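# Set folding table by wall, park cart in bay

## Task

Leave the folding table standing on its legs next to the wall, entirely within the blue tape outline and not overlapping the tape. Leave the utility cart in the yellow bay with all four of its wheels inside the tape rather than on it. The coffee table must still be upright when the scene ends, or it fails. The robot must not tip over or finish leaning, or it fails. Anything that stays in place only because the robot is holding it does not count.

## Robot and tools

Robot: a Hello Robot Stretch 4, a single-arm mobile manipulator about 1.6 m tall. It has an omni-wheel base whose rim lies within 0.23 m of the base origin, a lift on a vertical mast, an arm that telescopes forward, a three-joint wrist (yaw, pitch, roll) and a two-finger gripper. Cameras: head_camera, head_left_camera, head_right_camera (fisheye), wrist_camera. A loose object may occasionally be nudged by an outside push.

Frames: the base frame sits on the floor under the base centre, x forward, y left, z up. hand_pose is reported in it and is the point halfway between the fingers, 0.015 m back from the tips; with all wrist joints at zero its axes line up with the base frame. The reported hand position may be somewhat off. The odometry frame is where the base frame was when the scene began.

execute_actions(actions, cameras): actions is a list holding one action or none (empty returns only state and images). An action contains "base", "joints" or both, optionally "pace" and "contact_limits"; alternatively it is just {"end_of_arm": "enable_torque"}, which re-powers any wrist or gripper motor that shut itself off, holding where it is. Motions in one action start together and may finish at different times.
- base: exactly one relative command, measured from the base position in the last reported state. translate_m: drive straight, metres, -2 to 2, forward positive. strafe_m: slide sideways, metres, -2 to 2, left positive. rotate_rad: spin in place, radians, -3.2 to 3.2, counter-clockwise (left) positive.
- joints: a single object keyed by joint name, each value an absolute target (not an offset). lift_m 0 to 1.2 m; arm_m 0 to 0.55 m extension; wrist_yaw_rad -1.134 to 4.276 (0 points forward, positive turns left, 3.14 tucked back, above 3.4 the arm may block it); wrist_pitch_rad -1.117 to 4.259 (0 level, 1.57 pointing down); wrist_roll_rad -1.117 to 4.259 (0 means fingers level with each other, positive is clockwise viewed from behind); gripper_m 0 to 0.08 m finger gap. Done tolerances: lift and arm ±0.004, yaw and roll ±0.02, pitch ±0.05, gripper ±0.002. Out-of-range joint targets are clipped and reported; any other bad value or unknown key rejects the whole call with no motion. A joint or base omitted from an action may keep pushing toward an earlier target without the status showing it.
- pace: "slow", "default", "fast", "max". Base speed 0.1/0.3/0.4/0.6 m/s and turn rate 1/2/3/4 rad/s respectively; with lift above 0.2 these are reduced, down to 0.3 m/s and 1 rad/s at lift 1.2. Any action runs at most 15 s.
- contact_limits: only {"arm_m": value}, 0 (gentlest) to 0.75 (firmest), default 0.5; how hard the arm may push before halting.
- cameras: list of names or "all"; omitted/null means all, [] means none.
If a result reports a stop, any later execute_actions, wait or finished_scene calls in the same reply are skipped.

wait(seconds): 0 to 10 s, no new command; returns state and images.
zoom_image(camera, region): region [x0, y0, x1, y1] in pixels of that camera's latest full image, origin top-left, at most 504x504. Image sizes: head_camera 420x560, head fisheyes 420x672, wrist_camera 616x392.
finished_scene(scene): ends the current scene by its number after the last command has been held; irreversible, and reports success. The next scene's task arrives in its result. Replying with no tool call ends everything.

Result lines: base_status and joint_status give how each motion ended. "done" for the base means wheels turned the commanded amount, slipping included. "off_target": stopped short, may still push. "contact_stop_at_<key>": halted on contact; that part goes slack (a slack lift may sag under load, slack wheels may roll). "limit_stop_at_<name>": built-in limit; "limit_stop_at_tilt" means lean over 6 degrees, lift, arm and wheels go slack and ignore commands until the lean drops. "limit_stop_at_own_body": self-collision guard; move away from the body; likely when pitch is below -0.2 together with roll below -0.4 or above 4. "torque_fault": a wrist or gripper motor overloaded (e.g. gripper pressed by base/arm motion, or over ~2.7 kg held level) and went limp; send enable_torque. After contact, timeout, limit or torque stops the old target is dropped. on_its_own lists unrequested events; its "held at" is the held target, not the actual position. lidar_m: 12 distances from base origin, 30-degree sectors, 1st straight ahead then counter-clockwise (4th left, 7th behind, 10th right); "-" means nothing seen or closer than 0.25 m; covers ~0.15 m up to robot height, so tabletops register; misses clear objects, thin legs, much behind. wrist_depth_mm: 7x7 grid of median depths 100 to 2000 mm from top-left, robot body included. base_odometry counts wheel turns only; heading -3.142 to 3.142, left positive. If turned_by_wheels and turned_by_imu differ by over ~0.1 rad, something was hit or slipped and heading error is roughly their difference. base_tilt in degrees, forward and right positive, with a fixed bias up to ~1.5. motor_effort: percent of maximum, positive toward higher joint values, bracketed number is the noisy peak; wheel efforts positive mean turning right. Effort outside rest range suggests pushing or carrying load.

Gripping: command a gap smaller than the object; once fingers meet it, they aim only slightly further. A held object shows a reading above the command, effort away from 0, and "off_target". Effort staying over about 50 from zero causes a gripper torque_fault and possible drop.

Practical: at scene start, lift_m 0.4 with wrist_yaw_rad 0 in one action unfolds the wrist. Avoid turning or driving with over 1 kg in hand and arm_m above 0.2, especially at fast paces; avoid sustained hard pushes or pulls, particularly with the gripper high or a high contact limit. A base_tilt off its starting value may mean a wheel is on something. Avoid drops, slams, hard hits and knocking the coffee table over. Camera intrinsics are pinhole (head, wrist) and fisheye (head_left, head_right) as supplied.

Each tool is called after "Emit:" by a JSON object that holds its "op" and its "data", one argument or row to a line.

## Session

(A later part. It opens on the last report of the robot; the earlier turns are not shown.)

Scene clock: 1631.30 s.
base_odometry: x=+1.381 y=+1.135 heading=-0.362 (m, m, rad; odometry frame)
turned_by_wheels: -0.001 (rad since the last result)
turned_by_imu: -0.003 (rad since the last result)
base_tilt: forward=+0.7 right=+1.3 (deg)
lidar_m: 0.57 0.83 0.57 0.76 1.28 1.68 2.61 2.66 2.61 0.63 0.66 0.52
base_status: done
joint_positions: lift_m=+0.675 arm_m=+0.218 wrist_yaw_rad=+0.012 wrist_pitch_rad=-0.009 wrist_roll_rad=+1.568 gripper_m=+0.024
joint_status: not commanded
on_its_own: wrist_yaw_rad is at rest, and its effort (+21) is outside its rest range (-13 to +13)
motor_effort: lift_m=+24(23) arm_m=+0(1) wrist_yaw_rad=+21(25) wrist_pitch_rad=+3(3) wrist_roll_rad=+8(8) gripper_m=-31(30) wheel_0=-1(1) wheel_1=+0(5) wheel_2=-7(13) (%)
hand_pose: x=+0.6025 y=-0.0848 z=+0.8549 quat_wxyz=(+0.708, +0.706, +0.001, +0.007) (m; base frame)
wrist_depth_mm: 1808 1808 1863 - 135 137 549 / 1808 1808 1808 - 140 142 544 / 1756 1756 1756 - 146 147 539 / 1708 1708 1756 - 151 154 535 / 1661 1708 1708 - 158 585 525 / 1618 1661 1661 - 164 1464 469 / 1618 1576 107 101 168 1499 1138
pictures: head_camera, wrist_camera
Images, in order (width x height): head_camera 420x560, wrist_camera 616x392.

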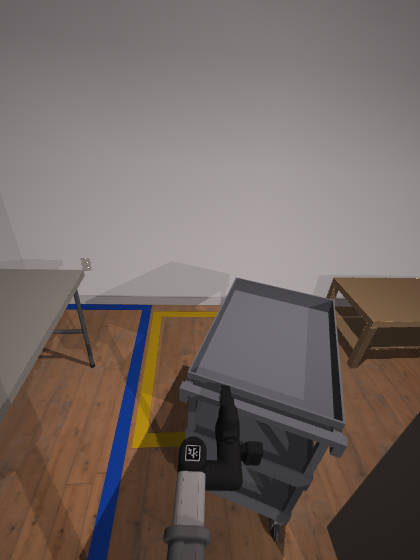

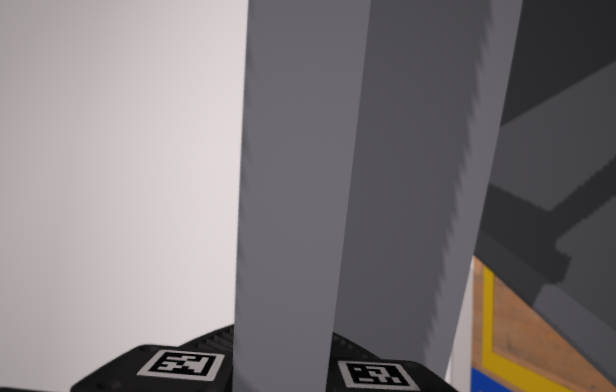

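Emit:
{"op": "execute_actions", "data": {
  "actions": [
    {"base":{"strafe_m":-0.11},"joints":{"wrist_yaw_rad":0.06},"pace":"slow"}
  ],
  "cameras": []
}}

Emit:
{"op": "execute_actions", "data": {
  "actions": [
    {"base":{"strafe_m":-0.11},"joints":{"wrist_yaw_rad":0.1},"pace":"slow"}
  ]
}}

Scene clock: 1638.20 s.
base_odometry: x=+1.342 y=+1.032 heading=-0.361 (m, m, rad; odometry frame)
turned_by_wheels: +0.001 (rad since the last result)
turned_by_imu: +0.001 (rad since the last result)
base_tilt: forward=+0.7 right=+1.3 (deg)
lidar_m: 0.56 1.01 0.68 0.78 1.38 1.85 2.60 2.66 2.51 0.52 0.52 0.54
base_status: done
joint_positions: lift_m=+0.675 arm_m=+0.218 wrist_yaw_rad=+0.068 wrist_pitch_rad=-0.007 wrist_roll_rad=+1.568 gripper_m=+0.024
joint_status: all done
on_its_own: wrist_yaw_rad is at rest, and its effort (-23) is outside its rest range (-13 to +13)
motor_effort: lift_m=+23(24) arm_m=+1(1) wrist_yaw_rad=-23(32) wrist_pitch_rad=-3(1) wrist_roll_rad=+7(8) gripper_m=-30(31) wheel_0=+7(12) wheel_1=+0(5) wheel_2=+3(6) (%)
hand_pose: x=+0.6069 y=-0.0729 z=+0.8546 quat_wxyz=(+0.708, +0.706, +0.021, +0.026) (m; base frame)
wrist_depth_mm: 1756 1756 1808 - 141 142 549 / 1756 1756 1808 - 145 147 544 / 1708 1708 1756 - 150 153 535 / 1708 1708 1708 - 154 615 535 / 1708 1708 1708 - 159 615 521 / 1661 1708 1661 - 165 1430 488 / 1618 1661 105 102 167 1537 1160
pictures: none
No camera images: the call's "cameras" was empty. Leave "cameras" out to get every camera's image.

Scene clock: 1640.43 s.
base_odometry: x=+1.303 y=+0.929 heading=-0.360 (m, m, rad; odometry frame)
turned_by_wheels: +0.001 (rad since the last result)
turned_by_imu: +0.001 (rad since the last result)
base_tilt: forward=+0.7 right=+1.3 (deg)
lidar_m: 0.54 1.16 0.79 0.82 1.51 1.97 2.58 2.65 2.39 0.43 0.43 0.56
base_status: done
joint_positions: lift_m=+0.675 arm_m=+0.218 wrist_yaw_rad=+0.107 wrist_pitch_rad=-0.007 wrist_roll_rad=+1.568 gripper_m=+0.024
joint_status: all done
on_its_own: wrist_yaw_rad is at rest, and its effort (-22) is outside its rest range (-13 to +13)
motor_effort: lift_m=+23(24) arm_m=+1(1) wrist_yaw_rad=-22(24) wrist_pitch_rad=-1(1) wrist_roll_rad=+8(8) gripper_m=-30(31) wheel_0=+4(11) wheel_1=+0(5) wheel_2=+3(3) (%)
hand_pose: x=+0.6096 y=-0.0641 z=+0.8546 quat_wxyz=(+0.707, +0.705, +0.035, +0.041) (m; base frame)
wrist_depth_mm: 1661 1756 1756 - 151 153 549 / 1708 1708 1708 - 154 156 544 / 1708 1661 1808 - 157 634 535 / 1708 1708 1756 - 160 615 535 / 1708 1661 1756 - 162 647 521 / 1661 1661 1756 101 166 609 496 / 1661 1618 103 103 167 1464 462
pictures: head_camera, head_left_camera, head_right_camera, wrist_camera
Images, in order (width x height): head_camera 420x560, head_left_camera 420x672, head_right_camera 420x672, wrist_camera 616x392.

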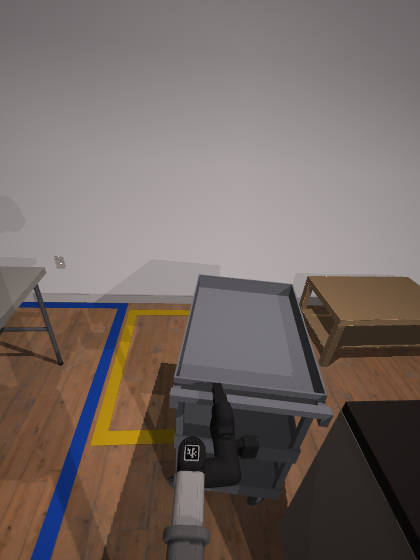

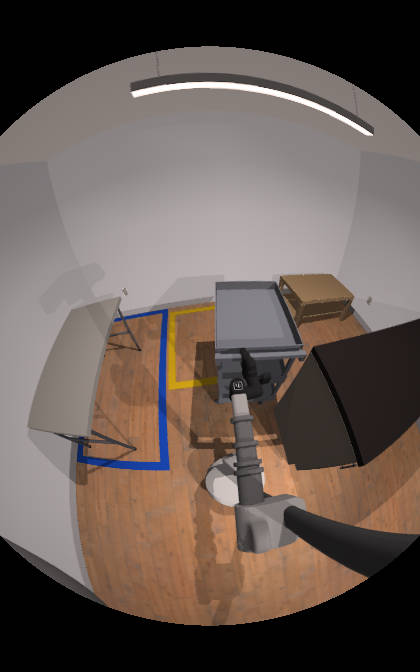

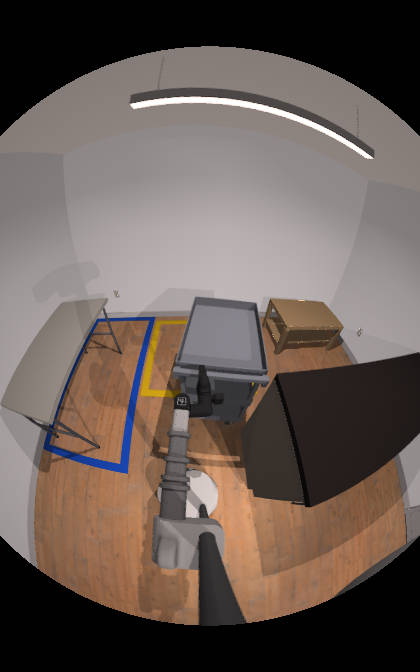

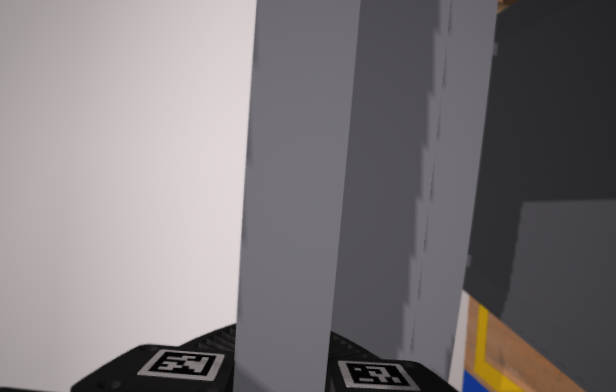

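Emit:
{"op": "execute_actions", "data": {
  "actions": [
    {"joints":{"gripper_m":0.07}}
  ],
  "cameras": []
}}

Emit:
{"op": "execute_actions", "data": {
  "actions": [
    {"base":{"strafe_m":-0.11},"pace":"slow"}
  ],
  "cameras": ["wrist_camera"]
}}

Emit:
{"op": "execute_actions", "data": {
  "actions": [
    {"joints":{"gripper_m":0.02}}
  ],
  "cameras": []
}}

Emit:
{"op": "execute_actions", "data": {
  "actions": [
    {"joints":{"arm_m":0.38},"pace":"slow"}
  ]
}}

Scene clock: 1650.53 s.
base_odometry: x=+1.303 y=+0.929 heading=-0.361 (m, m, rad; odometry frame)
turned_by_wheels: +0.000 (rad since the last result)
turned_by_imu: -0.001 (rad since the last result)
base_tilt: forward=+0.7 right=+1.4 (deg)
lidar_m: 0.55 1.18 0.79 0.79 1.51 1.96 2.59 2.64 2.39 0.42 0.42 0.55
base_status: not commanded
joint_positions: lift_m=+0.675 arm_m=+0.218 wrist_yaw_rad=+0.100 wrist_pitch_rad=-0.005 wrist_roll_rad=+1.570 gripper_m=+0.070
joint_status: all done
motor_effort: lift_m=+24(24) arm_m=+1(1) wrist_yaw_rad=-2(22) wrist_pitch_rad=-10(9) wrist_roll_rad=+2(8) gripper_m=+2(32) wheel_0=+2(4) wheel_1=+0(0) wheel_2=+0(3) (%)
hand_pose: x=+0.6092 y=-0.0656 z=+0.8541 quat_wxyz=(+0.707, +0.706, +0.034, +0.037) (m; base frame)
wrist_depth_mm: 1708 1708 1756 - 154 157 544 / 1661 1808 1756 - 157 634 539 / 1661 1756 1708 - 160 634 535 / 1661 1708 1756 101 163 654 525 / 1661 1756 1708 102 165 647 517 / 1661 1708 152 104 168 627 508 / - 112 135 106 139 1397 445
pictures: none
No camera images: the call's "cameras" was empty. Leave "cameras" out to get every camera's image.

Scene clock: 1652.77 s.
base_odometry: x=+1.264 y=+0.826 heading=-0.361 (m, m, rad; odometry frame)
turned_by_wheels: +0.000 (rad since the last result)
turned_by_imu: +0.000 (rad since the last result)
base_tilt: forward=+0.7 right=+1.3 (deg)
lidar_m: 0.54 0.60 0.90 0.88 1.60 2.09 2.59 2.64 2.28 0.31 0.33 0.44
base_status: done
joint_positions: lift_m=+0.675 arm_m=+0.218 wrist_yaw_rad=+0.102 wrist_pitch_rad=-0.004 wrist_roll_rad=+1.571 gripper_m=+0.070
joint_status: not commanded
motor_effort: lift_m=+24(24) arm_m=+1(1) wrist_yaw_rad=-6(15) wrist_pitch_rad=-10(8) wrist_roll_rad=-1(1) gripper_m=+2(2) wheel_0=+3(7) wheel_1=+0(5) wheel_2=-1(1) (%)
hand_pose: x=+0.6093 y=-0.0653 z=+0.8540 quat_wxyz=(+0.706, +0.706, +0.034, +0.038) (m; base frame)
wrist_depth_mm: 1708 1756 1756 - 154 156 1229 / 1708 1756 1756 - 156 580 508 / 1708 1756 1756 - 158 621 530 / 1708 1708 1708 - 160 647 530 / 1708 1661 1708 162 163 640 517 / 1708 1661 1661 101 166 661 508 / - 112 135 103 139 609 496
pictures: wrist_camera
Images, in order (width x height): wrist_camera 616x392.

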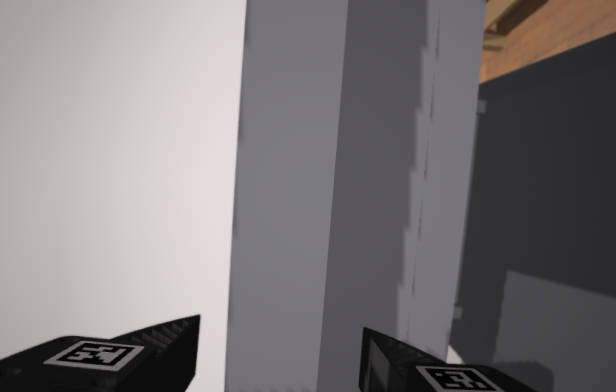

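Scene clock: 1653.93 s.
base_odometry: x=+1.264 y=+0.826 heading=-0.361 (m, m, rad; odometry frame)
turned_by_wheels: +0.000 (rad since the last result)
turned_by_imu: +0.000 (rad since the last result)
base_tilt: forward=+0.7 right=+1.3 (deg)
lidar_m: 0.55 0.61 0.91 0.87 1.62 2.07 2.55 2.65 2.28 0.30 0.33 0.42
base_status: not commanded
joint_positions: lift_m=+0.675 arm_m=+0.218 wrist_yaw_rad=+0.100 wrist_pitch_rad=-0.007 wrist_roll_rad=+1.571 gripper_m=+0.024
joint_status: gripper_m off_target (ended at +0.024, target +0.020)
motor_effort: lift_m=+24(23) arm_m=+1(0) wrist_yaw_rad=+0(6) wrist_pitch_rad=-1(10) wrist_roll_rad=-1(1) gripper_m=-28(25) wheel_0=+3(3) wheel_1=-1(1) wheel_2=-1(1) (%)
hand_pose: x=+0.6091 y=-0.0658 z=+0.8546 quat_wxyz=(+0.706, +0.706, +0.033, +0.038) (m; base frame)
wrist_depth_mm: 1756 1808 1808 - 154 156 1255 / 1756 1756 1808 - 156 158 521 / 1661 1708 1708 - 158 627 539 / 1661 1708 1708 - 160 621 530 / 1661 1708 1708 161 163 647 521 / 1661 1708 1708 101 166 640 517 / 1661 1708 102 102 166 615 508
pictures: none
No camera images: the call's "cameras" was empty. Leave "cameras" out to get every camera's image.

Scene clock: 1656.83 s.
base_odometry: x=+1.264 y=+0.826 heading=-0.362 (m, m, rad; odometry frame)
turned_by_wheels: -0.001 (rad since the last result)
turned_by_imu: -0.002 (rad since the last result)
base_tilt: forward=+0.7 right=+1.3 (deg)
lidar_m: 0.70 1.35 0.92 0.89 1.63 2.06 2.57 2.64 2.28 0.30 0.33 0.42
base_status: not commanded
joint_positions: lift_m=+0.675 arm_m=+0.379 wrist_yaw_rad=+0.091 wrist_pitch_rad=-0.009 wrist_roll_rad=+1.568 gripper_m=+0.024
joint_status: all done
on_its_own: wrist_yaw_rad is at rest, and its effort (+26) is outside its rest range (-13 to +13)
motor_effort: lift_m=+23(24) arm_m=+6(8) wrist_yaw_rad=+26(31) wrist_pitch_rad=+5(3) wrist_roll_rad=+6(7) gripper_m=-26(28) wheel_0=-2(3) wheel_1=-2(2) wheel_2=-7(7) (%)
hand_pose: x=+0.7696 y=-0.0678 z=+0.8550 quat_wxyz=(+0.707, +0.706, +0.029, +0.035) (m; base frame)
wrist_depth_mm: 1576 1576 1618 - 139 140 525 / 1576 1576 1661 - 144 145 549 / 1537 1576 1618 - 148 151 544 / 1537 1576 1576 - 153 621 530 / 1537 1576 1576 - 158 621 521 / 1537 1537 1537 - 164 627 517 / 1499 1499 106 101 167 585 504
pictures: head_camera, head_left_camera, head_right_camera, wrist_camera
Images, in order (width x height): head_camera 420x560, head_left_camera 420x672, head_right_camera 420x672, wrist_camera 616x392.

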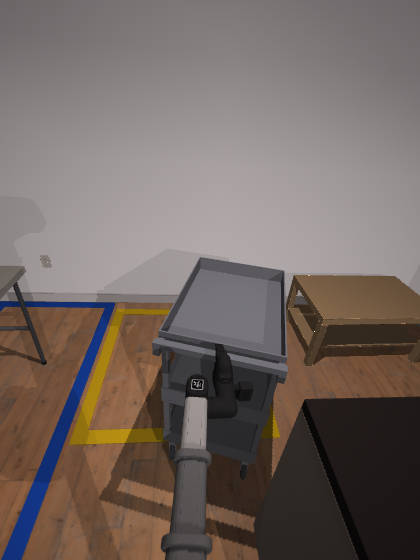

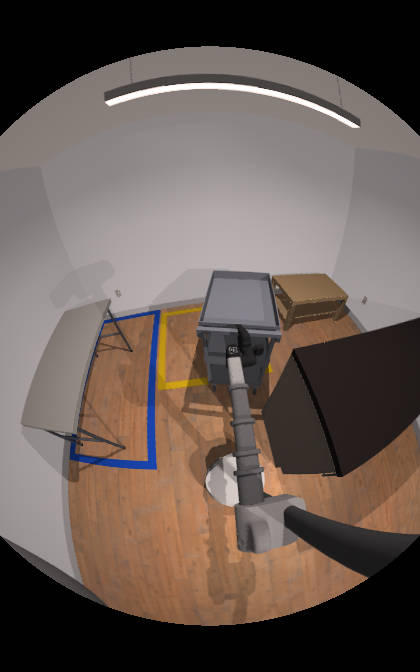

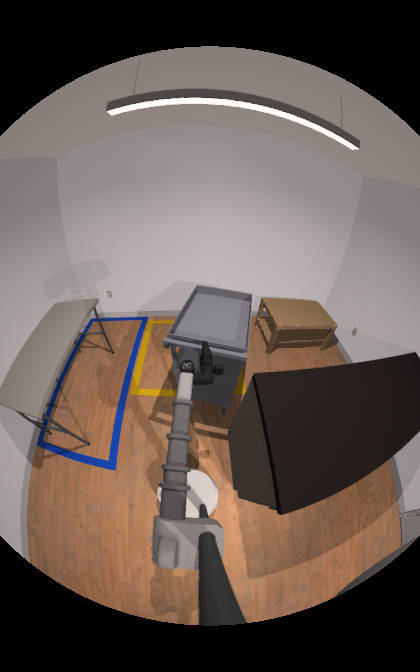

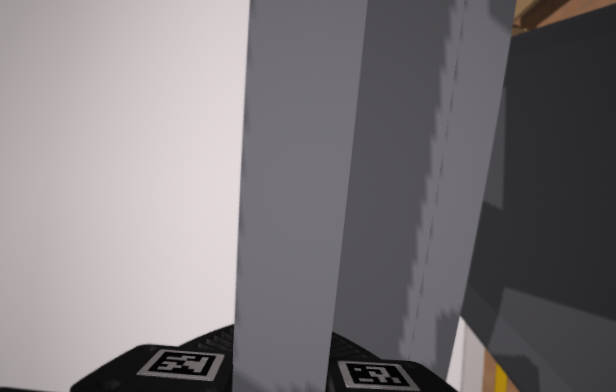

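Emit:
{"op": "execute_actions", "data": {
  "actions": [
    {"base":{"strafe_m":0.1},"joints":{"wrist_yaw_rad":-0.05},"pace":"slow"}
  ],
  "cameras": []
}}

Emit:
{"op": "execute_actions", "data": {
  "actions": [
    {"base":{"strafe_m":0.12},"joints":{"arm_m":0.08},"pace":"slow"}
  ]
}}

Scene clock: 1665.50 s.
base_odometry: x=+1.299 y=+0.920 heading=-0.363 (m, m, rad; odometry frame)
turned_by_wheels: -0.001 (rad since the last result)
turned_by_imu: -0.003 (rad since the last result)
base_tilt: forward=+0.7 right=+1.3 (deg)
lidar_m: 0.70 1.20 0.79 0.81 1.51 1.97 2.59 2.64 2.39 0.41 0.42 0.56
base_status: done
joint_positions: lift_m=+0.675 arm_m=+0.380 wrist_yaw_rad=-0.055 wrist_pitch_rad=-0.009 wrist_roll_rad=+1.568 gripper_m=+0.024
joint_status: all done
motor_effort: lift_m=+23(23) arm_m=+2(5) wrist_yaw_rad=+12(37) wrist_pitch_rad=+5(2) wrist_roll_rad=+6(7) gripper_m=-26(26) wheel_0=-6(11) wheel_1=-2(4) wheel_2=-4(5) (%)
hand_pose: x=+0.7582 y=-0.0989 z=+0.8549 quat_wxyz=(+0.708, +0.706, -0.022, -0.016) (m; base frame)
wrist_depth_mm: 1708 1756 1756 - 144 145 1118 / 1661 1708 1708 - 148 149 544 / 1576 1618 1661 - 151 154 539 / 1576 1618 1618 - 156 621 535 / 1537 1537 1576 - 160 640 521 / 1464 1499 1499 - 165 640 512 / 1430 1464 104 102 168 609 504
pictures: none
No camera images: the call's "cameras" was empty. Leave "cameras" out to get every camera's image.

Scene clock: 1669.77 s.
base_odometry: x=+1.342 y=+1.032 heading=-0.362 (m, m, rad; odometry frame)
turned_by_wheels: +0.001 (rad since the last result)
turned_by_imu: +0.000 (rad since the last result)
base_tilt: forward=+0.7 right=+1.3 (deg)
lidar_m: 0.43 0.48 0.68 0.76 1.37 1.80 2.60 2.68 2.53 0.52 0.53 0.40
base_status: done
joint_positions: lift_m=+0.675 arm_m=+0.081 wrist_yaw_rad=-0.041 wrist_pitch_rad=-0.006 wrist_roll_rad=+1.568 gripper_m=+0.024
joint_status: all done
on_its_own: wrist_yaw_rad is at rest, and its effort (-27) is outside its rest range (-13 to +13)
motor_effort: lift_m=+23(23) arm_m=-6(7) wrist_yaw_rad=-27(28) wrist_pitch_rad=-6(7) wrist_roll_rad=+6(6) gripper_m=-26(26) wheel_0=+3(13) wheel_1=+1(0) wheel_2=+3(3) (%)
hand_pose: x=+0.4608 y=-0.0960 z=+0.8543 quat_wxyz=(+0.708, +0.706, -0.017, -0.012) (m; base frame)
wrist_depth_mm: - - - - 147 149 1205 / 1921 1921 1983 - 150 153 544 / 1921 1921 1921 - 154 156 539 / 1863 1863 1921 - 158 621 530 / 1808 1808 1863 - 162 640 517 / 1756 1808 1808 132 166 640 512 / 1708 1756 103 103 169 591 500
pictures: head_camera, head_left_camera, head_right_camera, wrist_camera
Images, in order (width x height): head_camera 420x560, head_left_camera 420x672, head_right_camera 420x672, wrist_camera 616x392.

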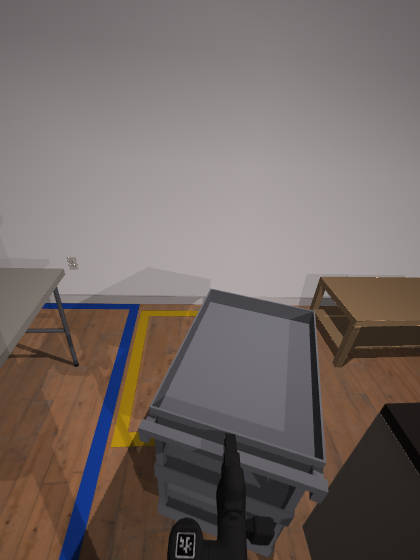

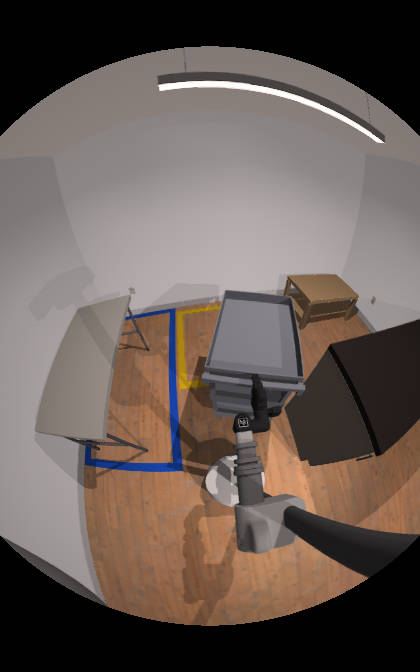

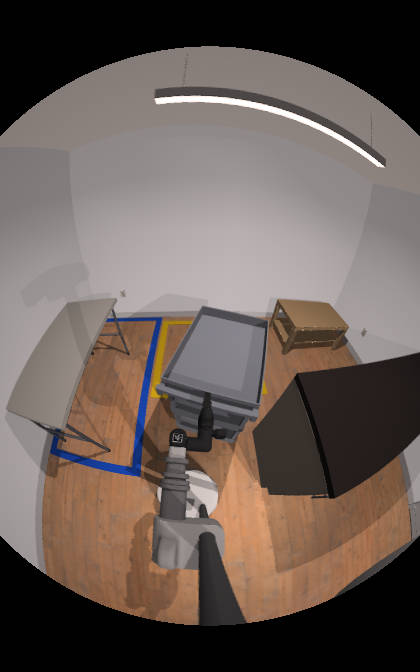

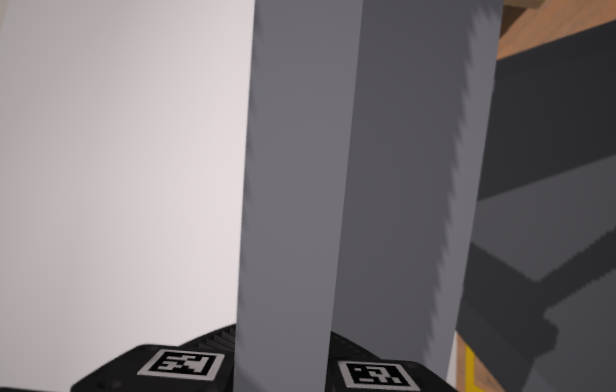

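Emit:
{"op": "execute_actions", "data": {
  "actions": [
    {"base":{"strafe_m":-0.11},"joints":{"wrist_yaw_rad":0.06},"pace":"slow"}
  ],
  "cameras": []
}}

Emit:
{"op": "execute_actions", "data": {
  "actions": [
    {"base":{"strafe_m":-0.1},"joints":{"wrist_yaw_rad":0.13},"pace":"slow"}
  ],
  "cameras": ["wrist_camera"]
}}

Emit:
{"op": "execute_actions", "data": {
  "actions": [
    {"joints":{"arm_m":0.25},"pace":"slow"}
  ],
  "cameras": ["head_camera","wrist_camera"]
}}

Scene clock: 1679.80 s.
base_odometry: x=+1.303 y=+0.929 heading=-0.362 (m, m, rad; odometry frame)
turned_by_wheels: +0.000 (rad since the last result)
turned_by_imu: +0.000 (rad since the last result)
base_tilt: forward=+0.7 right=+1.3 (deg)
lidar_m: 0.43 0.44 0.79 0.79 1.51 1.97 2.59 2.64 2.38 0.43 0.43 0.40
base_status: done
joint_positions: lift_m=+0.675 arm_m=+0.080 wrist_yaw_rad=+0.064 wrist_pitch_rad=-0.007 wrist_roll_rad=+1.568 gripper_m=+0.024
joint_status: all done
motor_effort: lift_m=+23(23) arm_m=-2(5) wrist_yaw_rad=-11(28) wrist_pitch_rad=-3(5) wrist_roll_rad=+7(6) gripper_m=-26(26) wheel_0=+5(12) wheel_1=+1(4) wheel_2=-1(7) (%)
hand_pose: x=+0.4691 y=-0.0737 z=+0.8545 quat_wxyz=(+0.708, +0.706, +0.020, +0.025) (m; base frame)
wrist_depth_mm: 1921 1983 1921 - 149 151 1229 / 1863 1863 1921 - 152 154 521 / 1863 1863 1921 - 155 627 539 / 1808 1863 1921 - 159 627 530 / 1808 1863 1863 - 162 647 521 / 1808 1863 1863 101 166 634 512 / 1808 1808 103 103 167 615 504
pictures: none
No camera images: the call's "cameras" was empty. Leave "cameras" out to get every camera's image.

Scene clock: 1681.93 s.
base_odometry: x=+1.268 y=+0.836 heading=-0.361 (m, m, rad; odometry frame)
turned_by_wheels: +0.000 (rad since the last result)
turned_by_imu: +0.000 (rad since the last result)
base_tilt: forward=+0.7 right=+1.3 (deg)
lidar_m: 0.42 0.44 0.89 0.86 1.61 2.06 2.59 2.62 2.29 0.33 0.32 0.44
base_status: done
joint_positions: lift_m=+0.675 arm_m=+0.080 wrist_yaw_rad=+0.134 wrist_pitch_rad=-0.007 wrist_roll_rad=+1.568 gripper_m=+0.024
joint_status: all done
motor_effort: lift_m=+23(23) arm_m=-1(2) wrist_yaw_rad=-12(30) wrist_pitch_rad=-2(6) wrist_roll_rad=+6(6) gripper_m=-26(26) wheel_0=+6(9) wheel_1=-1(8) wheel_2=-2(8) (%)
hand_pose: x=+0.4735 y=-0.0583 z=+0.8545 quat_wxyz=(+0.706, +0.705, +0.045, +0.050) (m; base frame)
wrist_depth_mm: 1808 1863 1921 - 154 156 1255 / 1863 1808 1921 - 156 158 517 / 1863 1863 1921 - 159 627 535 / 1863 1808 1863 - 161 621 535 / 1863 1863 1863 101 163 647 525 / 1808 1863 1863 102 166 640 508 / 1808 1808 103 103 167 615 500
pictures: wrist_camera
Images, in order (width x height): wrist_camera 616x392.

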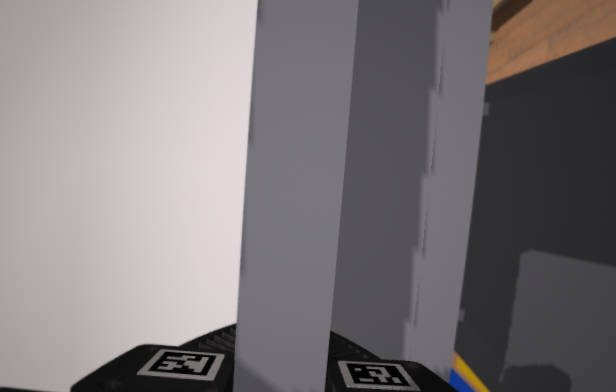

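Scene clock: 1684.93 s.
base_odometry: x=+1.268 y=+0.836 heading=-0.362 (m, m, rad; odometry frame)
turned_by_wheels: -0.001 (rad since the last result)
turned_by_imu: -0.002 (rad since the last result)
base_tilt: forward=+0.7 right=+1.3 (deg)
lidar_m: 0.61 1.35 0.90 0.89 1.58 2.06 2.58 2.63 2.28 0.32 0.33 0.45
base_status: not commanded
joint_positions: lift_m=+0.675 arm_m=+0.249 wrist_yaw_rad=+0.121 wrist_pitch_rad=-0.008 wrist_roll_rad=+1.568 gripper_m=+0.024
joint_status: all done
on_its_own: wrist_yaw_rad is at rest, and its effort (+24) is outside its rest range (-13 to +13)
motor_effort: lift_m=+23(23) arm_m=+6(10) wrist_yaw_rad=+24(25) wrist_pitch_rad=+3(0) wrist_roll_rad=+7(6) gripper_m=-26(26) wheel_0=+0(6) wheel_1=-2(2) wheel_2=-6(6) (%)
hand_pose: x=+0.6416 y=-0.0610 z=+0.8549 quat_wxyz=(+0.707, +0.705, +0.040, +0.046) (m; base frame)
wrist_depth_mm: 1661 1708 1708 - 137 139 521 / 1661 1708 1708 - 142 144 544 / 1708 1708 1708 - 147 150 535 / 1618 1708 1661 - 152 621 530 / 1661 1661 1661 - 158 615 521 / 1661 1661 1661 - 164 627 512 / 1618 1618 106 102 167 569 496
pictures: head_camera, wrist_camera
Images, in order (width x height): head_camera 420x560, wrist_camera 616x392.

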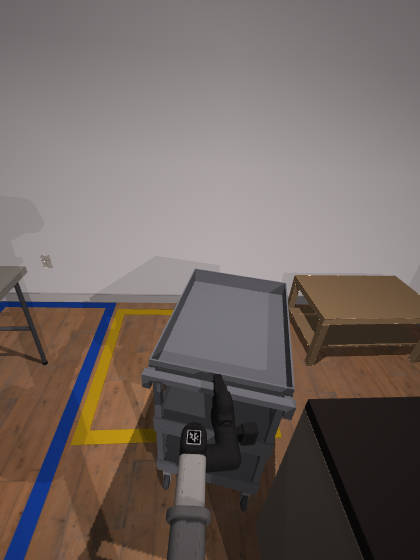

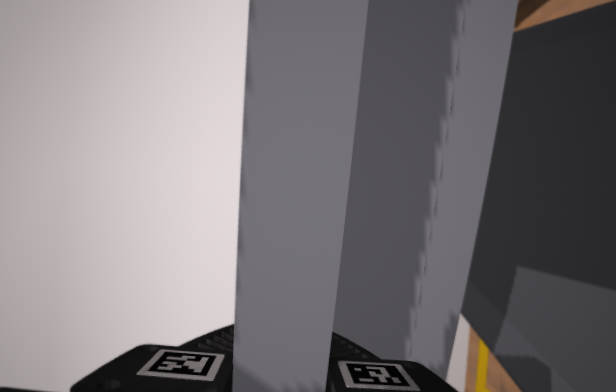

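Emit:
{"op": "execute_actions", "data": {
  "actions": [
    {"base":{"rotate_rad":-0.1},"joints":{"wrist_yaw_rad":0.24},"pace":"slow"}
  ],
  "cameras": []
}}

Emit:
{"op": "execute_actions", "data": {
  "actions": [
    {"base":{"rotate_rad":-0.1},"joints":{"wrist_yaw_rad":0.38},"pace":"slow"}
  ],
  "cameras": ["wrist_camera"]
}}

Emit:
{"op": "execute_actions", "data": {
  "actions": [
    {"joints":{"arm_m":0.38},"pace":"slow"}
  ]
}}

Scene clock: 1694.83 s.
base_odometry: x=+1.268 y=+0.836 heading=-0.462 (m, m, rad; odometry frame)
turned_by_wheels: -0.099 (rad since the last result)
turned_by_imu: -0.101 (rad since the last result)
base_tilt: forward=+0.7 right=+1.3 (deg)
lidar_m: 0.59 0.62 0.94 0.89 1.57 1.95 2.57 2.60 2.39 0.31 0.32 0.39
base_status: done
joint_positions: lift_m=+0.675 arm_m=+0.249 wrist_yaw_rad=+0.245 wrist_pitch_rad=-0.007 wrist_roll_rad=+1.568 gripper_m=+0.024
joint_status: all done
on_its_own: wrist_yaw_rad is at rest, and its effort (-14) is outside its rest range (-13 to +13)
motor_effort: lift_m=+23(23) arm_m=+3(6) wrist_yaw_rad=-14(34) wrist_pitch_rad=-3(3) wrist_roll_rad=+7(7) gripper_m=-26(26) wheel_0=+2(12) wheel_1=+2(2) wheel_2=+3(7) (%)
hand_pose: x=+0.6479 y=-0.0333 z=+0.8546 quat_wxyz=(+0.702, +0.701, +0.084, +0.089) (m; base frame)
wrist_depth_mm: 1661 1661 1708 - 139 140 517 / 1661 1708 1708 - 143 145 544 / 1661 1661 1708 - 148 151 539 / 1618 1661 1708 - 153 621 530 / 1618 1661 1661 - 158 615 525 / 1661 1708 1661 - 164 615 512 / 1661 1708 106 102 167 580 504
pictures: none
No camera images: the call's "cameras" was empty. Leave "cameras" out to get every camera's image.

Scene clock: 1695.73 s.
base_odometry: x=+1.268 y=+0.835 heading=-0.562 (m, m, rad; odometry frame)
turned_by_wheels: -0.100 (rad since the last result)
turned_by_imu: -0.101 (rad since the last result)
base_tilt: forward=+0.7 right=+1.3 (deg)
lidar_m: 0.59 0.58 1.00 0.89 1.57 1.82 2.59 2.59 2.49 0.31 0.32 0.37
base_status: done
joint_positions: lift_m=+0.675 arm_m=+0.250 wrist_yaw_rad=+0.383 wrist_pitch_rad=-0.007 wrist_roll_rad=+1.568 gripper_m=+0.024
joint_status: all done
motor_effort: lift_m=+23(23) arm_m=+2(3) wrist_yaw_rad=-9(33) wrist_pitch_rad=-2(0) wrist_roll_rad=+7(6) gripper_m=-26(26) wheel_0=+0(10) wheel_1=+0(7) wheel_2=+3(9) (%)
hand_pose: x=+0.6504 y=-0.0017 z=+0.8546 quat_wxyz=(+0.695, +0.694, +0.132, +0.137) (m; base frame)
wrist_depth_mm: 1661 1661 1708 - 139 141 521 / 1661 1708 1708 - 144 146 544 / 1661 1661 1756 - 148 151 535 / 1708 1661 1708 - 154 615 530 / 1708 1708 1708 - 159 615 521 / 1708 1708 1708 - 164 621 508 / 1708 1708 106 102 168 580 504
pictures: wrist_camera
Images, in order (width x height): wrist_camera 616x392.

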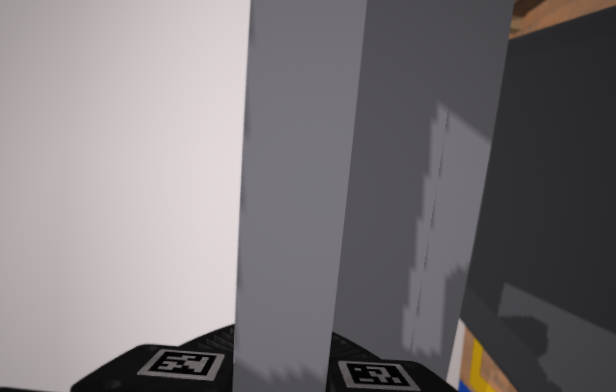

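Scene clock: 1698.30 s.
base_odometry: x=+1.268 y=+0.836 heading=-0.562 (m, m, rad; odometry frame)
turned_by_wheels: -0.001 (rad since the last result)
turned_by_imu: -0.001 (rad since the last result)
base_tilt: forward=+0.6 right=+1.3 (deg)
lidar_m: 0.72 0.73 0.96 0.89 1.56 1.83 2.58 2.59 2.49 0.32 0.32 0.38
base_status: not commanded
joint_positions: lift_m=+0.675 arm_m=+0.379 wrist_yaw_rad=+0.372 wrist_pitch_rad=-0.009 wrist_roll_rad=+1.568 gripper_m=+0.024
joint_status: all done
on_its_own: wrist_yaw_rad is at rest, and its effort (+22) is outside its rest range (-13 to +13)
motor_effort: lift_m=+23(23) arm_m=+6(9) wrist_yaw_rad=+22(23) wrist_pitch_rad=+2(3) wrist_roll_rad=+7(7) gripper_m=-26(26) wheel_0=-1(1) wheel_1=+0(2) wheel_2=-5(4) (%)
hand_pose: x=+0.7798 y=-0.0041 z=+0.8550 quat_wxyz=(+0.695, +0.694, +0.127, +0.134) (m; base frame)
wrist_depth_mm: 1576 1537 1576 - 131 131 539 / 1537 1537 1576 - 136 137 544 / 1537 1576 1576 - 143 145 539 / 1537 1576 1576 - 149 153 535 / 1576 1576 1618 - 156 615 521 / 1576 1576 1576 - 164 603 512 / 1537 1576 - 105 169 1499 484
pictures: head_camera, head_left_camera, head_right_camera, wrist_camera
Images, in order (width x height): head_camera 420x560, head_left_camera 420x672, head_right_camera 420x672, wrist_camera 616x392.

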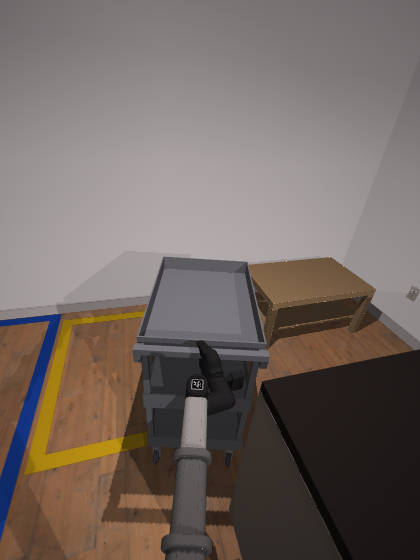

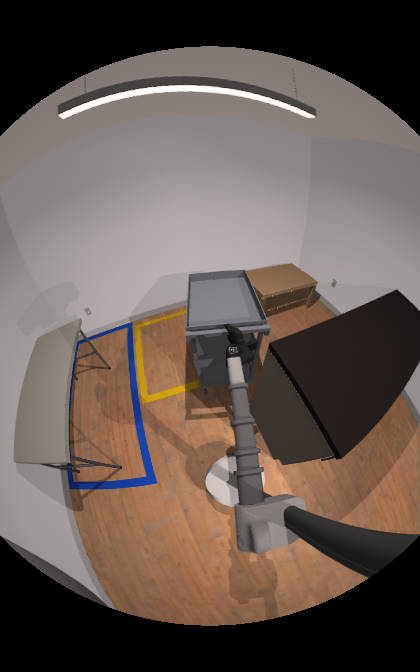

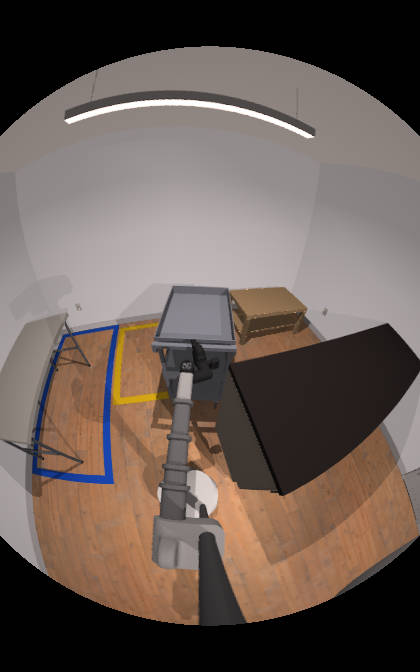

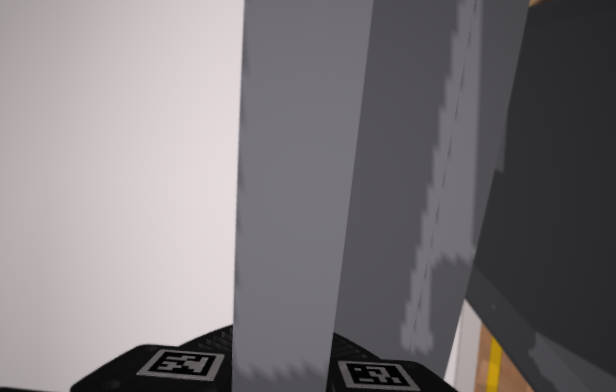

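Emit:
{"op": "execute_actions", "data": {
  "actions": [
    {"base":{"rotate_rad":0.1},"joints":{"wrist_yaw_rad":0.22},"pace":"slow"}
  ],
  "cameras": []
}}

Emit:
{"op": "execute_actions", "data": {
  "actions": [
    {"base":{"rotate_rad":0.1},"joints":{"wrist_yaw_rad":0.05},"pace":"slow"}
  ],
  "cameras": []
}}

Emit:
{"op": "execute_actions", "data": {
  "actions": [
    {"base":{"strafe_m":0.08},"joints":{"wrist_yaw_rad":-0.08},"pace":"slow"}
  ],
  "cameras": []
}}

Emit:
{"op": "execute_actions", "data": {
  "actions": [
    {"base":{"strafe_m":0.17},"joints":{"arm_m":0.04},"pace":"slow"}
  ]
}}

Scene clock: 1712.17 s.
base_odometry: x=+1.268 y=+0.836 heading=-0.463 (m, m, rad; odometry frame)
turned_by_wheels: +0.100 (rad since the last result)
turned_by_imu: +0.100 (rad since the last result)
base_tilt: forward=+0.7 right=+1.4 (deg)
lidar_m: 0.72 1.58 0.95 0.87 1.57 1.95 2.57 2.59 2.36 0.33 0.32 0.40
base_status: done
joint_positions: lift_m=+0.675 arm_m=+0.379 wrist_yaw_rad=+0.217 wrist_pitch_rad=-0.009 wrist_roll_rad=+1.568 gripper_m=+0.024
joint_status: all done
motor_effort: lift_m=+23(23) arm_m=+4(6) wrist_yaw_rad=+7(31) wrist_pitch_rad=+4(2) wrist_roll_rad=+7(7) gripper_m=-26(26) wheel_0=-3(15) wheel_1=-2(11) wheel_2=+0(10) (%)
hand_pose: x=+0.7768 y=-0.0395 z=+0.8549 quat_wxyz=(+0.704, +0.702, +0.074, +0.080) (m; base frame)
wrist_depth_mm: 1576 1576 1576 - 129 130 549 / 1537 1576 1576 - 135 135 549 / 1499 1576 1576 - 141 143 539 / 1537 1576 1537 - 147 152 535 / 1499 1499 1576 - 155 621 521 / 1499 1537 1537 - 164 603 512 / 1537 1537 - - 169 1464 480
pictures: none
No camera images: the call's "cameras" was empty. Leave "cameras" out to get every camera's image.

Scene clock: 1713.07 s.
base_odometry: x=+1.268 y=+0.836 heading=-0.363 (m, m, rad; odometry frame)
turned_by_wheels: +0.100 (rad since the last result)
turned_by_imu: +0.101 (rad since the last result)
base_tilt: forward=+0.7 right=+1.3 (deg)
lidar_m: 0.69 1.32 0.90 0.88 1.61 2.04 2.57 2.63 2.28 0.33 0.32 0.44
base_status: done
joint_positions: lift_m=+0.675 arm_m=+0.380 wrist_yaw_rad=+0.050 wrist_pitch_rad=-0.008 wrist_roll_rad=+1.568 gripper_m=+0.024
joint_status: all done
motor_effort: lift_m=+23(23) arm_m=+1(4) wrist_yaw_rad=-1(25) wrist_pitch_rad=+3(0) wrist_roll_rad=+7(7) gripper_m=-26(26) wheel_0=+2(16) wheel_1=-2(9) wheel_2=+0(9) (%)
hand_pose: x=+0.7674 y=-0.0766 z=+0.8548 quat_wxyz=(+0.708, +0.706, +0.015, +0.021) (m; base frame)
wrist_depth_mm: 1618 1618 1618 - 130 130 554 / 1618 1618 1661 - 136 136 549 / 1576 1618 1618 - 142 144 535 / 1537 1537 1618 - 149 153 535 / 1499 1537 1576 - 156 621 525 / 1499 1499 1537 - 164 597 512 / 1464 1537 106 104 170 1576 480
pictures: none
No camera images: the call's "cameras" was empty. Leave "cameras" out to get every camera's image.

Scene clock: 1715.00 s.
base_odometry: x=+1.296 y=+0.910 heading=-0.363 (m, m, rad; odometry frame)
turned_by_wheels: -0.001 (rad since the last result)
turned_by_imu: -0.001 (rad since the last result)
base_tilt: forward=+0.7 right=+1.4 (deg)
lidar_m: 0.73 1.20 0.81 0.82 1.52 2.00 2.57 2.65 2.38 0.40 0.40 0.54
base_status: done
joint_positions: lift_m=+0.675 arm_m=+0.380 wrist_yaw_rad=-0.081 wrist_pitch_rad=-0.008 wrist_roll_rad=+1.568 gripper_m=+0.024
joint_status: all done
motor_effort: lift_m=+23(23) arm_m=+1(1) wrist_yaw_rad=+2(37) wrist_pitch_rad=+1(1) wrist_roll_rad=+7(7) gripper_m=-26(26) wheel_0=-6(12) wheel_1=-1(2) wheel_2=+0(5) (%)
hand_pose: x=+0.7557 y=-0.1043 z=+0.8548 quat_wxyz=(+0.708, +0.705, -0.031, -0.026) (m; base frame)
wrist_depth_mm: 1808 1756 1808 - 137 138 521 / 1756 1756 1756 - 141 143 544 / 1661 1661 1708 - 147 149 544 / 1576 1618 1618 - 153 621 535 / 1537 1537 1576 - 159 615 521 / 1499 1499 1499 - 165 621 512 / 1464 1464 105 102 170 1464 488
pictures: none
No camera images: the call's "cameras" was empty. Leave "cameras" out to get every camera's image.

Scene clock: 1719.67 s.
base_odometry: x=+1.357 y=+1.069 heading=-0.363 (m, m, rad; odometry frame)
turned_by_wheels: +0.000 (rad since the last result)
turned_by_imu: +0.000 (rad since the last result)
base_tilt: forward=+0.7 right=+1.3 (deg)
lidar_m: 0.39 0.93 0.63 0.77 1.35 1.77 2.60 2.66 2.54 0.58 0.41 0.35
base_status: done
joint_positions: lift_m=+0.675 arm_m=+0.041 wrist_yaw_rad=-0.071 wrist_pitch_rad=-0.006 wrist_roll_rad=+1.568 gripper_m=+0.024
joint_status: all done
on_its_own: wrist_yaw_rad is at rest, and its effort (-26) is outside its rest range (-13 to +13)
motor_effort: lift_m=+23(23) arm_m=-6(6) wrist_yaw_rad=-26(28) wrist_pitch_rad=-6(8) wrist_roll_rad=+7(7) gripper_m=-26(26) wheel_0=+0(14) wheel_1=+2(8) wheel_2=+3(2) (%)
hand_pose: x=+0.4178 y=-0.1024 z=+0.8543 quat_wxyz=(+0.708, +0.706, -0.027, -0.023) (m; base frame)
wrist_depth_mm: - - - - 134 136 521 / - - - - 140 141 539 / 1983 1983 1983 - 146 148 544 / 1921 1921 1983 - 152 156 535 / 1921 1921 1863 - 159 615 521 / 1863 1808 1863 - 167 603 512 / 1756 1808 105 102 172 1576 477
pictures: head_camera, head_left_camera, head_right_camera, wrist_camera
Images, in order (width x height): head_camera 420x560, head_left_camera 420x672, head_right_camera 420x672, wrist_camera 616x392.

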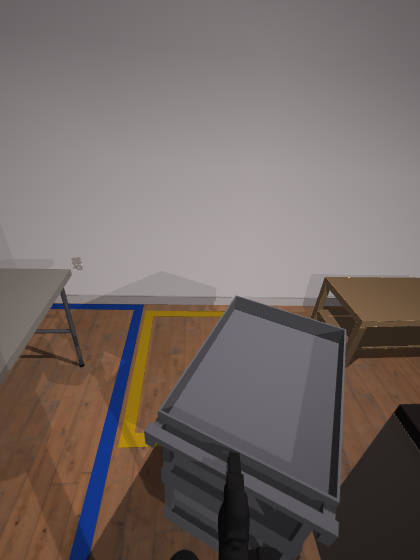

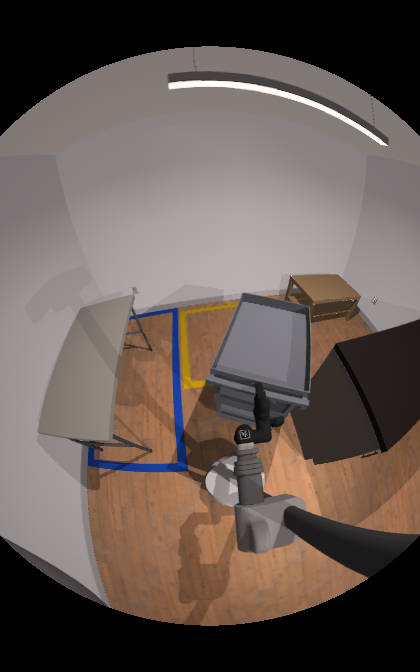

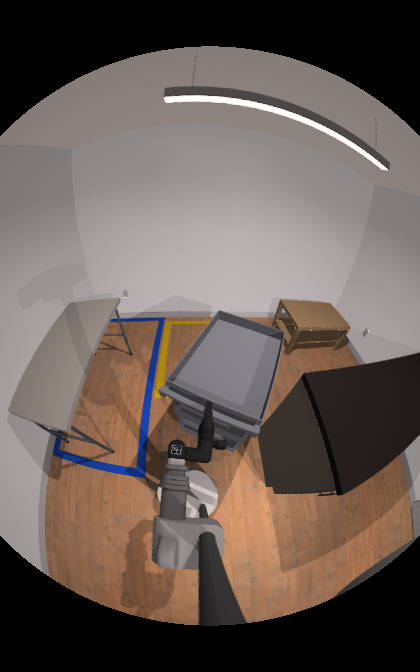

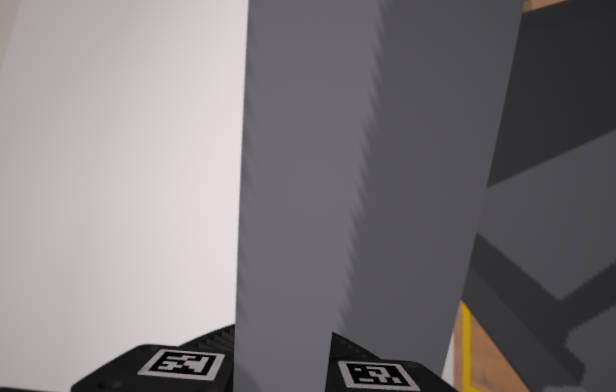

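Emit:
{"op": "execute_actions", "data": {
  "actions": [
    {"base":{"strafe_m":-0.11},"joints":{"wrist_yaw_rad":0.06,"arm_m":0.07},"pace":"slow"}
  ],
  "cameras": []
}}

Emit:
{"op": "execute_actions", "data": {
  "actions": [
    {"base":{"strafe_m":-0.11},"joints":{"wrist_yaw_rad":0.17,"arm_m":0.1},"pace":"slow"}
  ],
  "cameras": []
}}

Emit:
{"op": "execute_actions", "data": {
  "actions": [
    {"base":{"rotate_rad":-0.12},"joints":{"wrist_yaw_rad":0.36},"pace":"slow"}
  ]
}}

Scene clock: 1729.90 s.
base_odometry: x=+1.318 y=+0.966 heading=-0.362 (m, m, rad; odometry frame)
turned_by_wheels: +0.000 (rad since the last result)
turned_by_imu: +0.000 (rad since the last result)
base_tilt: forward=+0.7 right=+1.3 (deg)
lidar_m: 0.44 0.50 0.74 0.77 1.46 1.90 2.58 2.62 2.46 0.46 0.48 0.39
base_status: done
joint_positions: lift_m=+0.675 arm_m=+0.069 wrist_yaw_rad=+0.065 wrist_pitch_rad=-0.006 wrist_roll_rad=+1.568 gripper_m=+0.024
joint_status: all done
on_its_own: wrist_yaw_rad is at rest, and its effort (-14) is outside its rest range (-13 to +13)
motor_effort: lift_m=+23(23) arm_m=+5(8) wrist_yaw_rad=-14(33) wrist_pitch_rad=-4(6) wrist_roll_rad=+7(7) gripper_m=-26(26) wheel_0=+6(12) wheel_1=+0(1) wheel_2=+0(7) (%)
hand_pose: x=+0.4579 y=-0.0735 z=+0.8544 quat_wxyz=(+0.708, +0.706, +0.021, +0.025) (m; base frame)
wrist_depth_mm: 1921 1983 1983 - 130 130 554 / 1921 1921 1921 - 135 137 549 / 1921 1863 1921 - 143 144 539 / 1808 1921 1921 - 149 153 535 / 1808 1808 1863 - 157 615 521 / 1756 1863 1863 - 166 597 517 / 1756 1808 107 102 172 1576 477
pictures: none
No camera images: the call's "cameras" was empty. Leave "cameras" out to get every camera's image.

Scene clock: 1732.13 s.
base_odometry: x=+1.279 y=+0.864 heading=-0.362 (m, m, rad; odometry frame)
turned_by_wheels: +0.000 (rad since the last result)
turned_by_imu: +0.001 (rad since the last result)
base_tilt: forward=+0.7 right=+1.3 (deg)
lidar_m: 0.45 0.51 0.85 0.85 1.57 2.05 2.57 2.63 2.32 0.34 0.38 0.44
base_status: done
joint_positions: lift_m=+0.675 arm_m=+0.100 wrist_yaw_rad=+0.177 wrist_pitch_rad=-0.006 wrist_roll_rad=+1.568 gripper_m=+0.024
joint_status: all done
on_its_own: wrist_yaw_rad is at rest, and its effort (-20) is outside its rest range (-13 to +13)
motor_effort: lift_m=+23(23) arm_m=+3(7) wrist_yaw_rad=-20(34) wrist_pitch_rad=-4(6) wrist_roll_rad=+6(6) gripper_m=-26(26) wheel_0=+5(12) wheel_1=-2(10) wheel_2=+2(6) (%)
hand_pose: x=+0.4951 y=-0.0487 z=+0.8544 quat_wxyz=(+0.705, +0.704, +0.060, +0.065) (m; base frame)
wrist_depth_mm: 1808 1863 1808 - 128 128 554 / 1756 1808 1808 - 134 135 544 / 1808 1808 1863 - 141 143 539 / 1808 1808 1808 - 147 152 535 / 1863 1863 1921 - 156 615 521 / 1808 1863 1863 - 166 591 512 / 1863 1863 106 104 172 1537 469
pictures: none
No camera images: the call's "cameras" was empty. Leave "cameras" out to get every camera's image.

Scene clock: 1733.10 s.
base_odometry: x=+1.279 y=+0.864 heading=-0.481 (m, m, rad; odometry frame)
turned_by_wheels: -0.119 (rad since the last result)
turned_by_imu: -0.121 (rad since the last result)
base_tilt: forward=+0.7 right=+1.3 (deg)
lidar_m: 0.46 0.48 0.91 0.86 1.54 1.89 2.60 2.59 2.43 0.35 0.35 0.45
base_status: done
joint_positions: lift_m=+0.675 arm_m=+0.100 wrist_yaw_rad=+0.363 wrist_pitch_rad=-0.006 wrist_roll_rad=+1.568 gripper_m=+0.024
joint_status: all done
motor_effort: lift_m=+23(23) arm_m=+2(3) wrist_yaw_rad=-10(22) wrist_pitch_rad=-6(5) wrist_roll_rad=+7(7) gripper_m=-26(26) wheel_0=+1(10) wheel_1=+2(5) wheel_2=+4(5) (%)
hand_pose: x=+0.5004 y=-0.0061 z=+0.8544 quat_wxyz=(+0.696, +0.695, +0.125, +0.130) (m; base frame)
wrist_depth_mm: 1708 1756 1756 - 124 124 521 / 1756 1808 1808 - 131 131 544 / 1808 1808 1808 - 138 140 544 / 1808 1808 1863 - 146 150 530 / 1863 1863 1863 - 155 609 521 / 1863 1863 1863 - 165 591 512 / 1921 1921 - - 172 1576 466
pictures: head_camera, head_left_camera, head_right_camera, wrist_camera
Images, in order (width x height): head_camera 420x560, head_left_camera 420x672, head_right_camera 420x672, wrist_camera 616x392.

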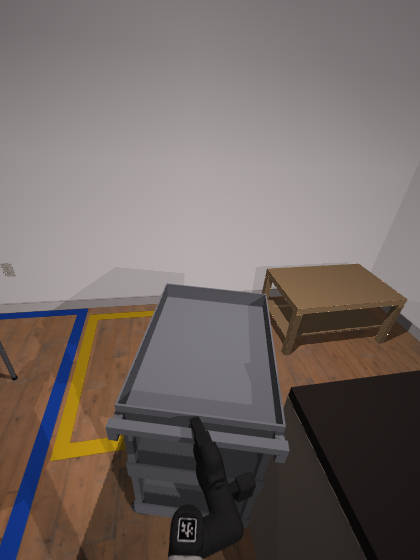

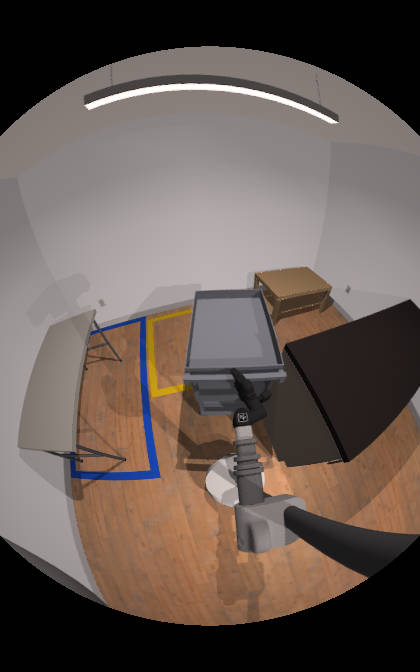

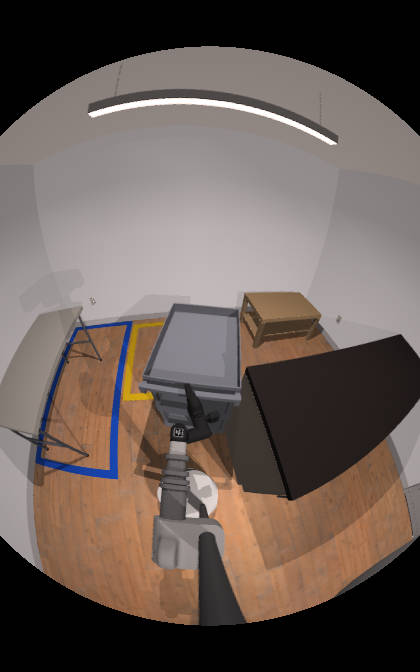

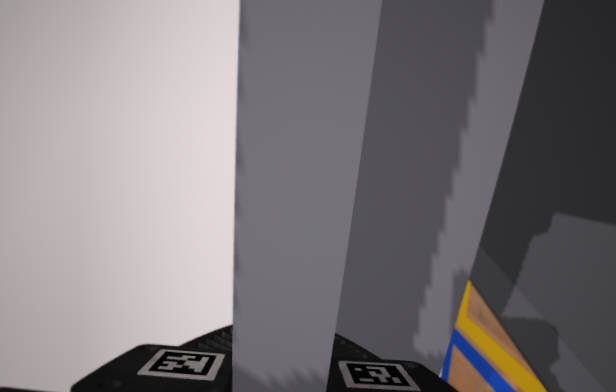

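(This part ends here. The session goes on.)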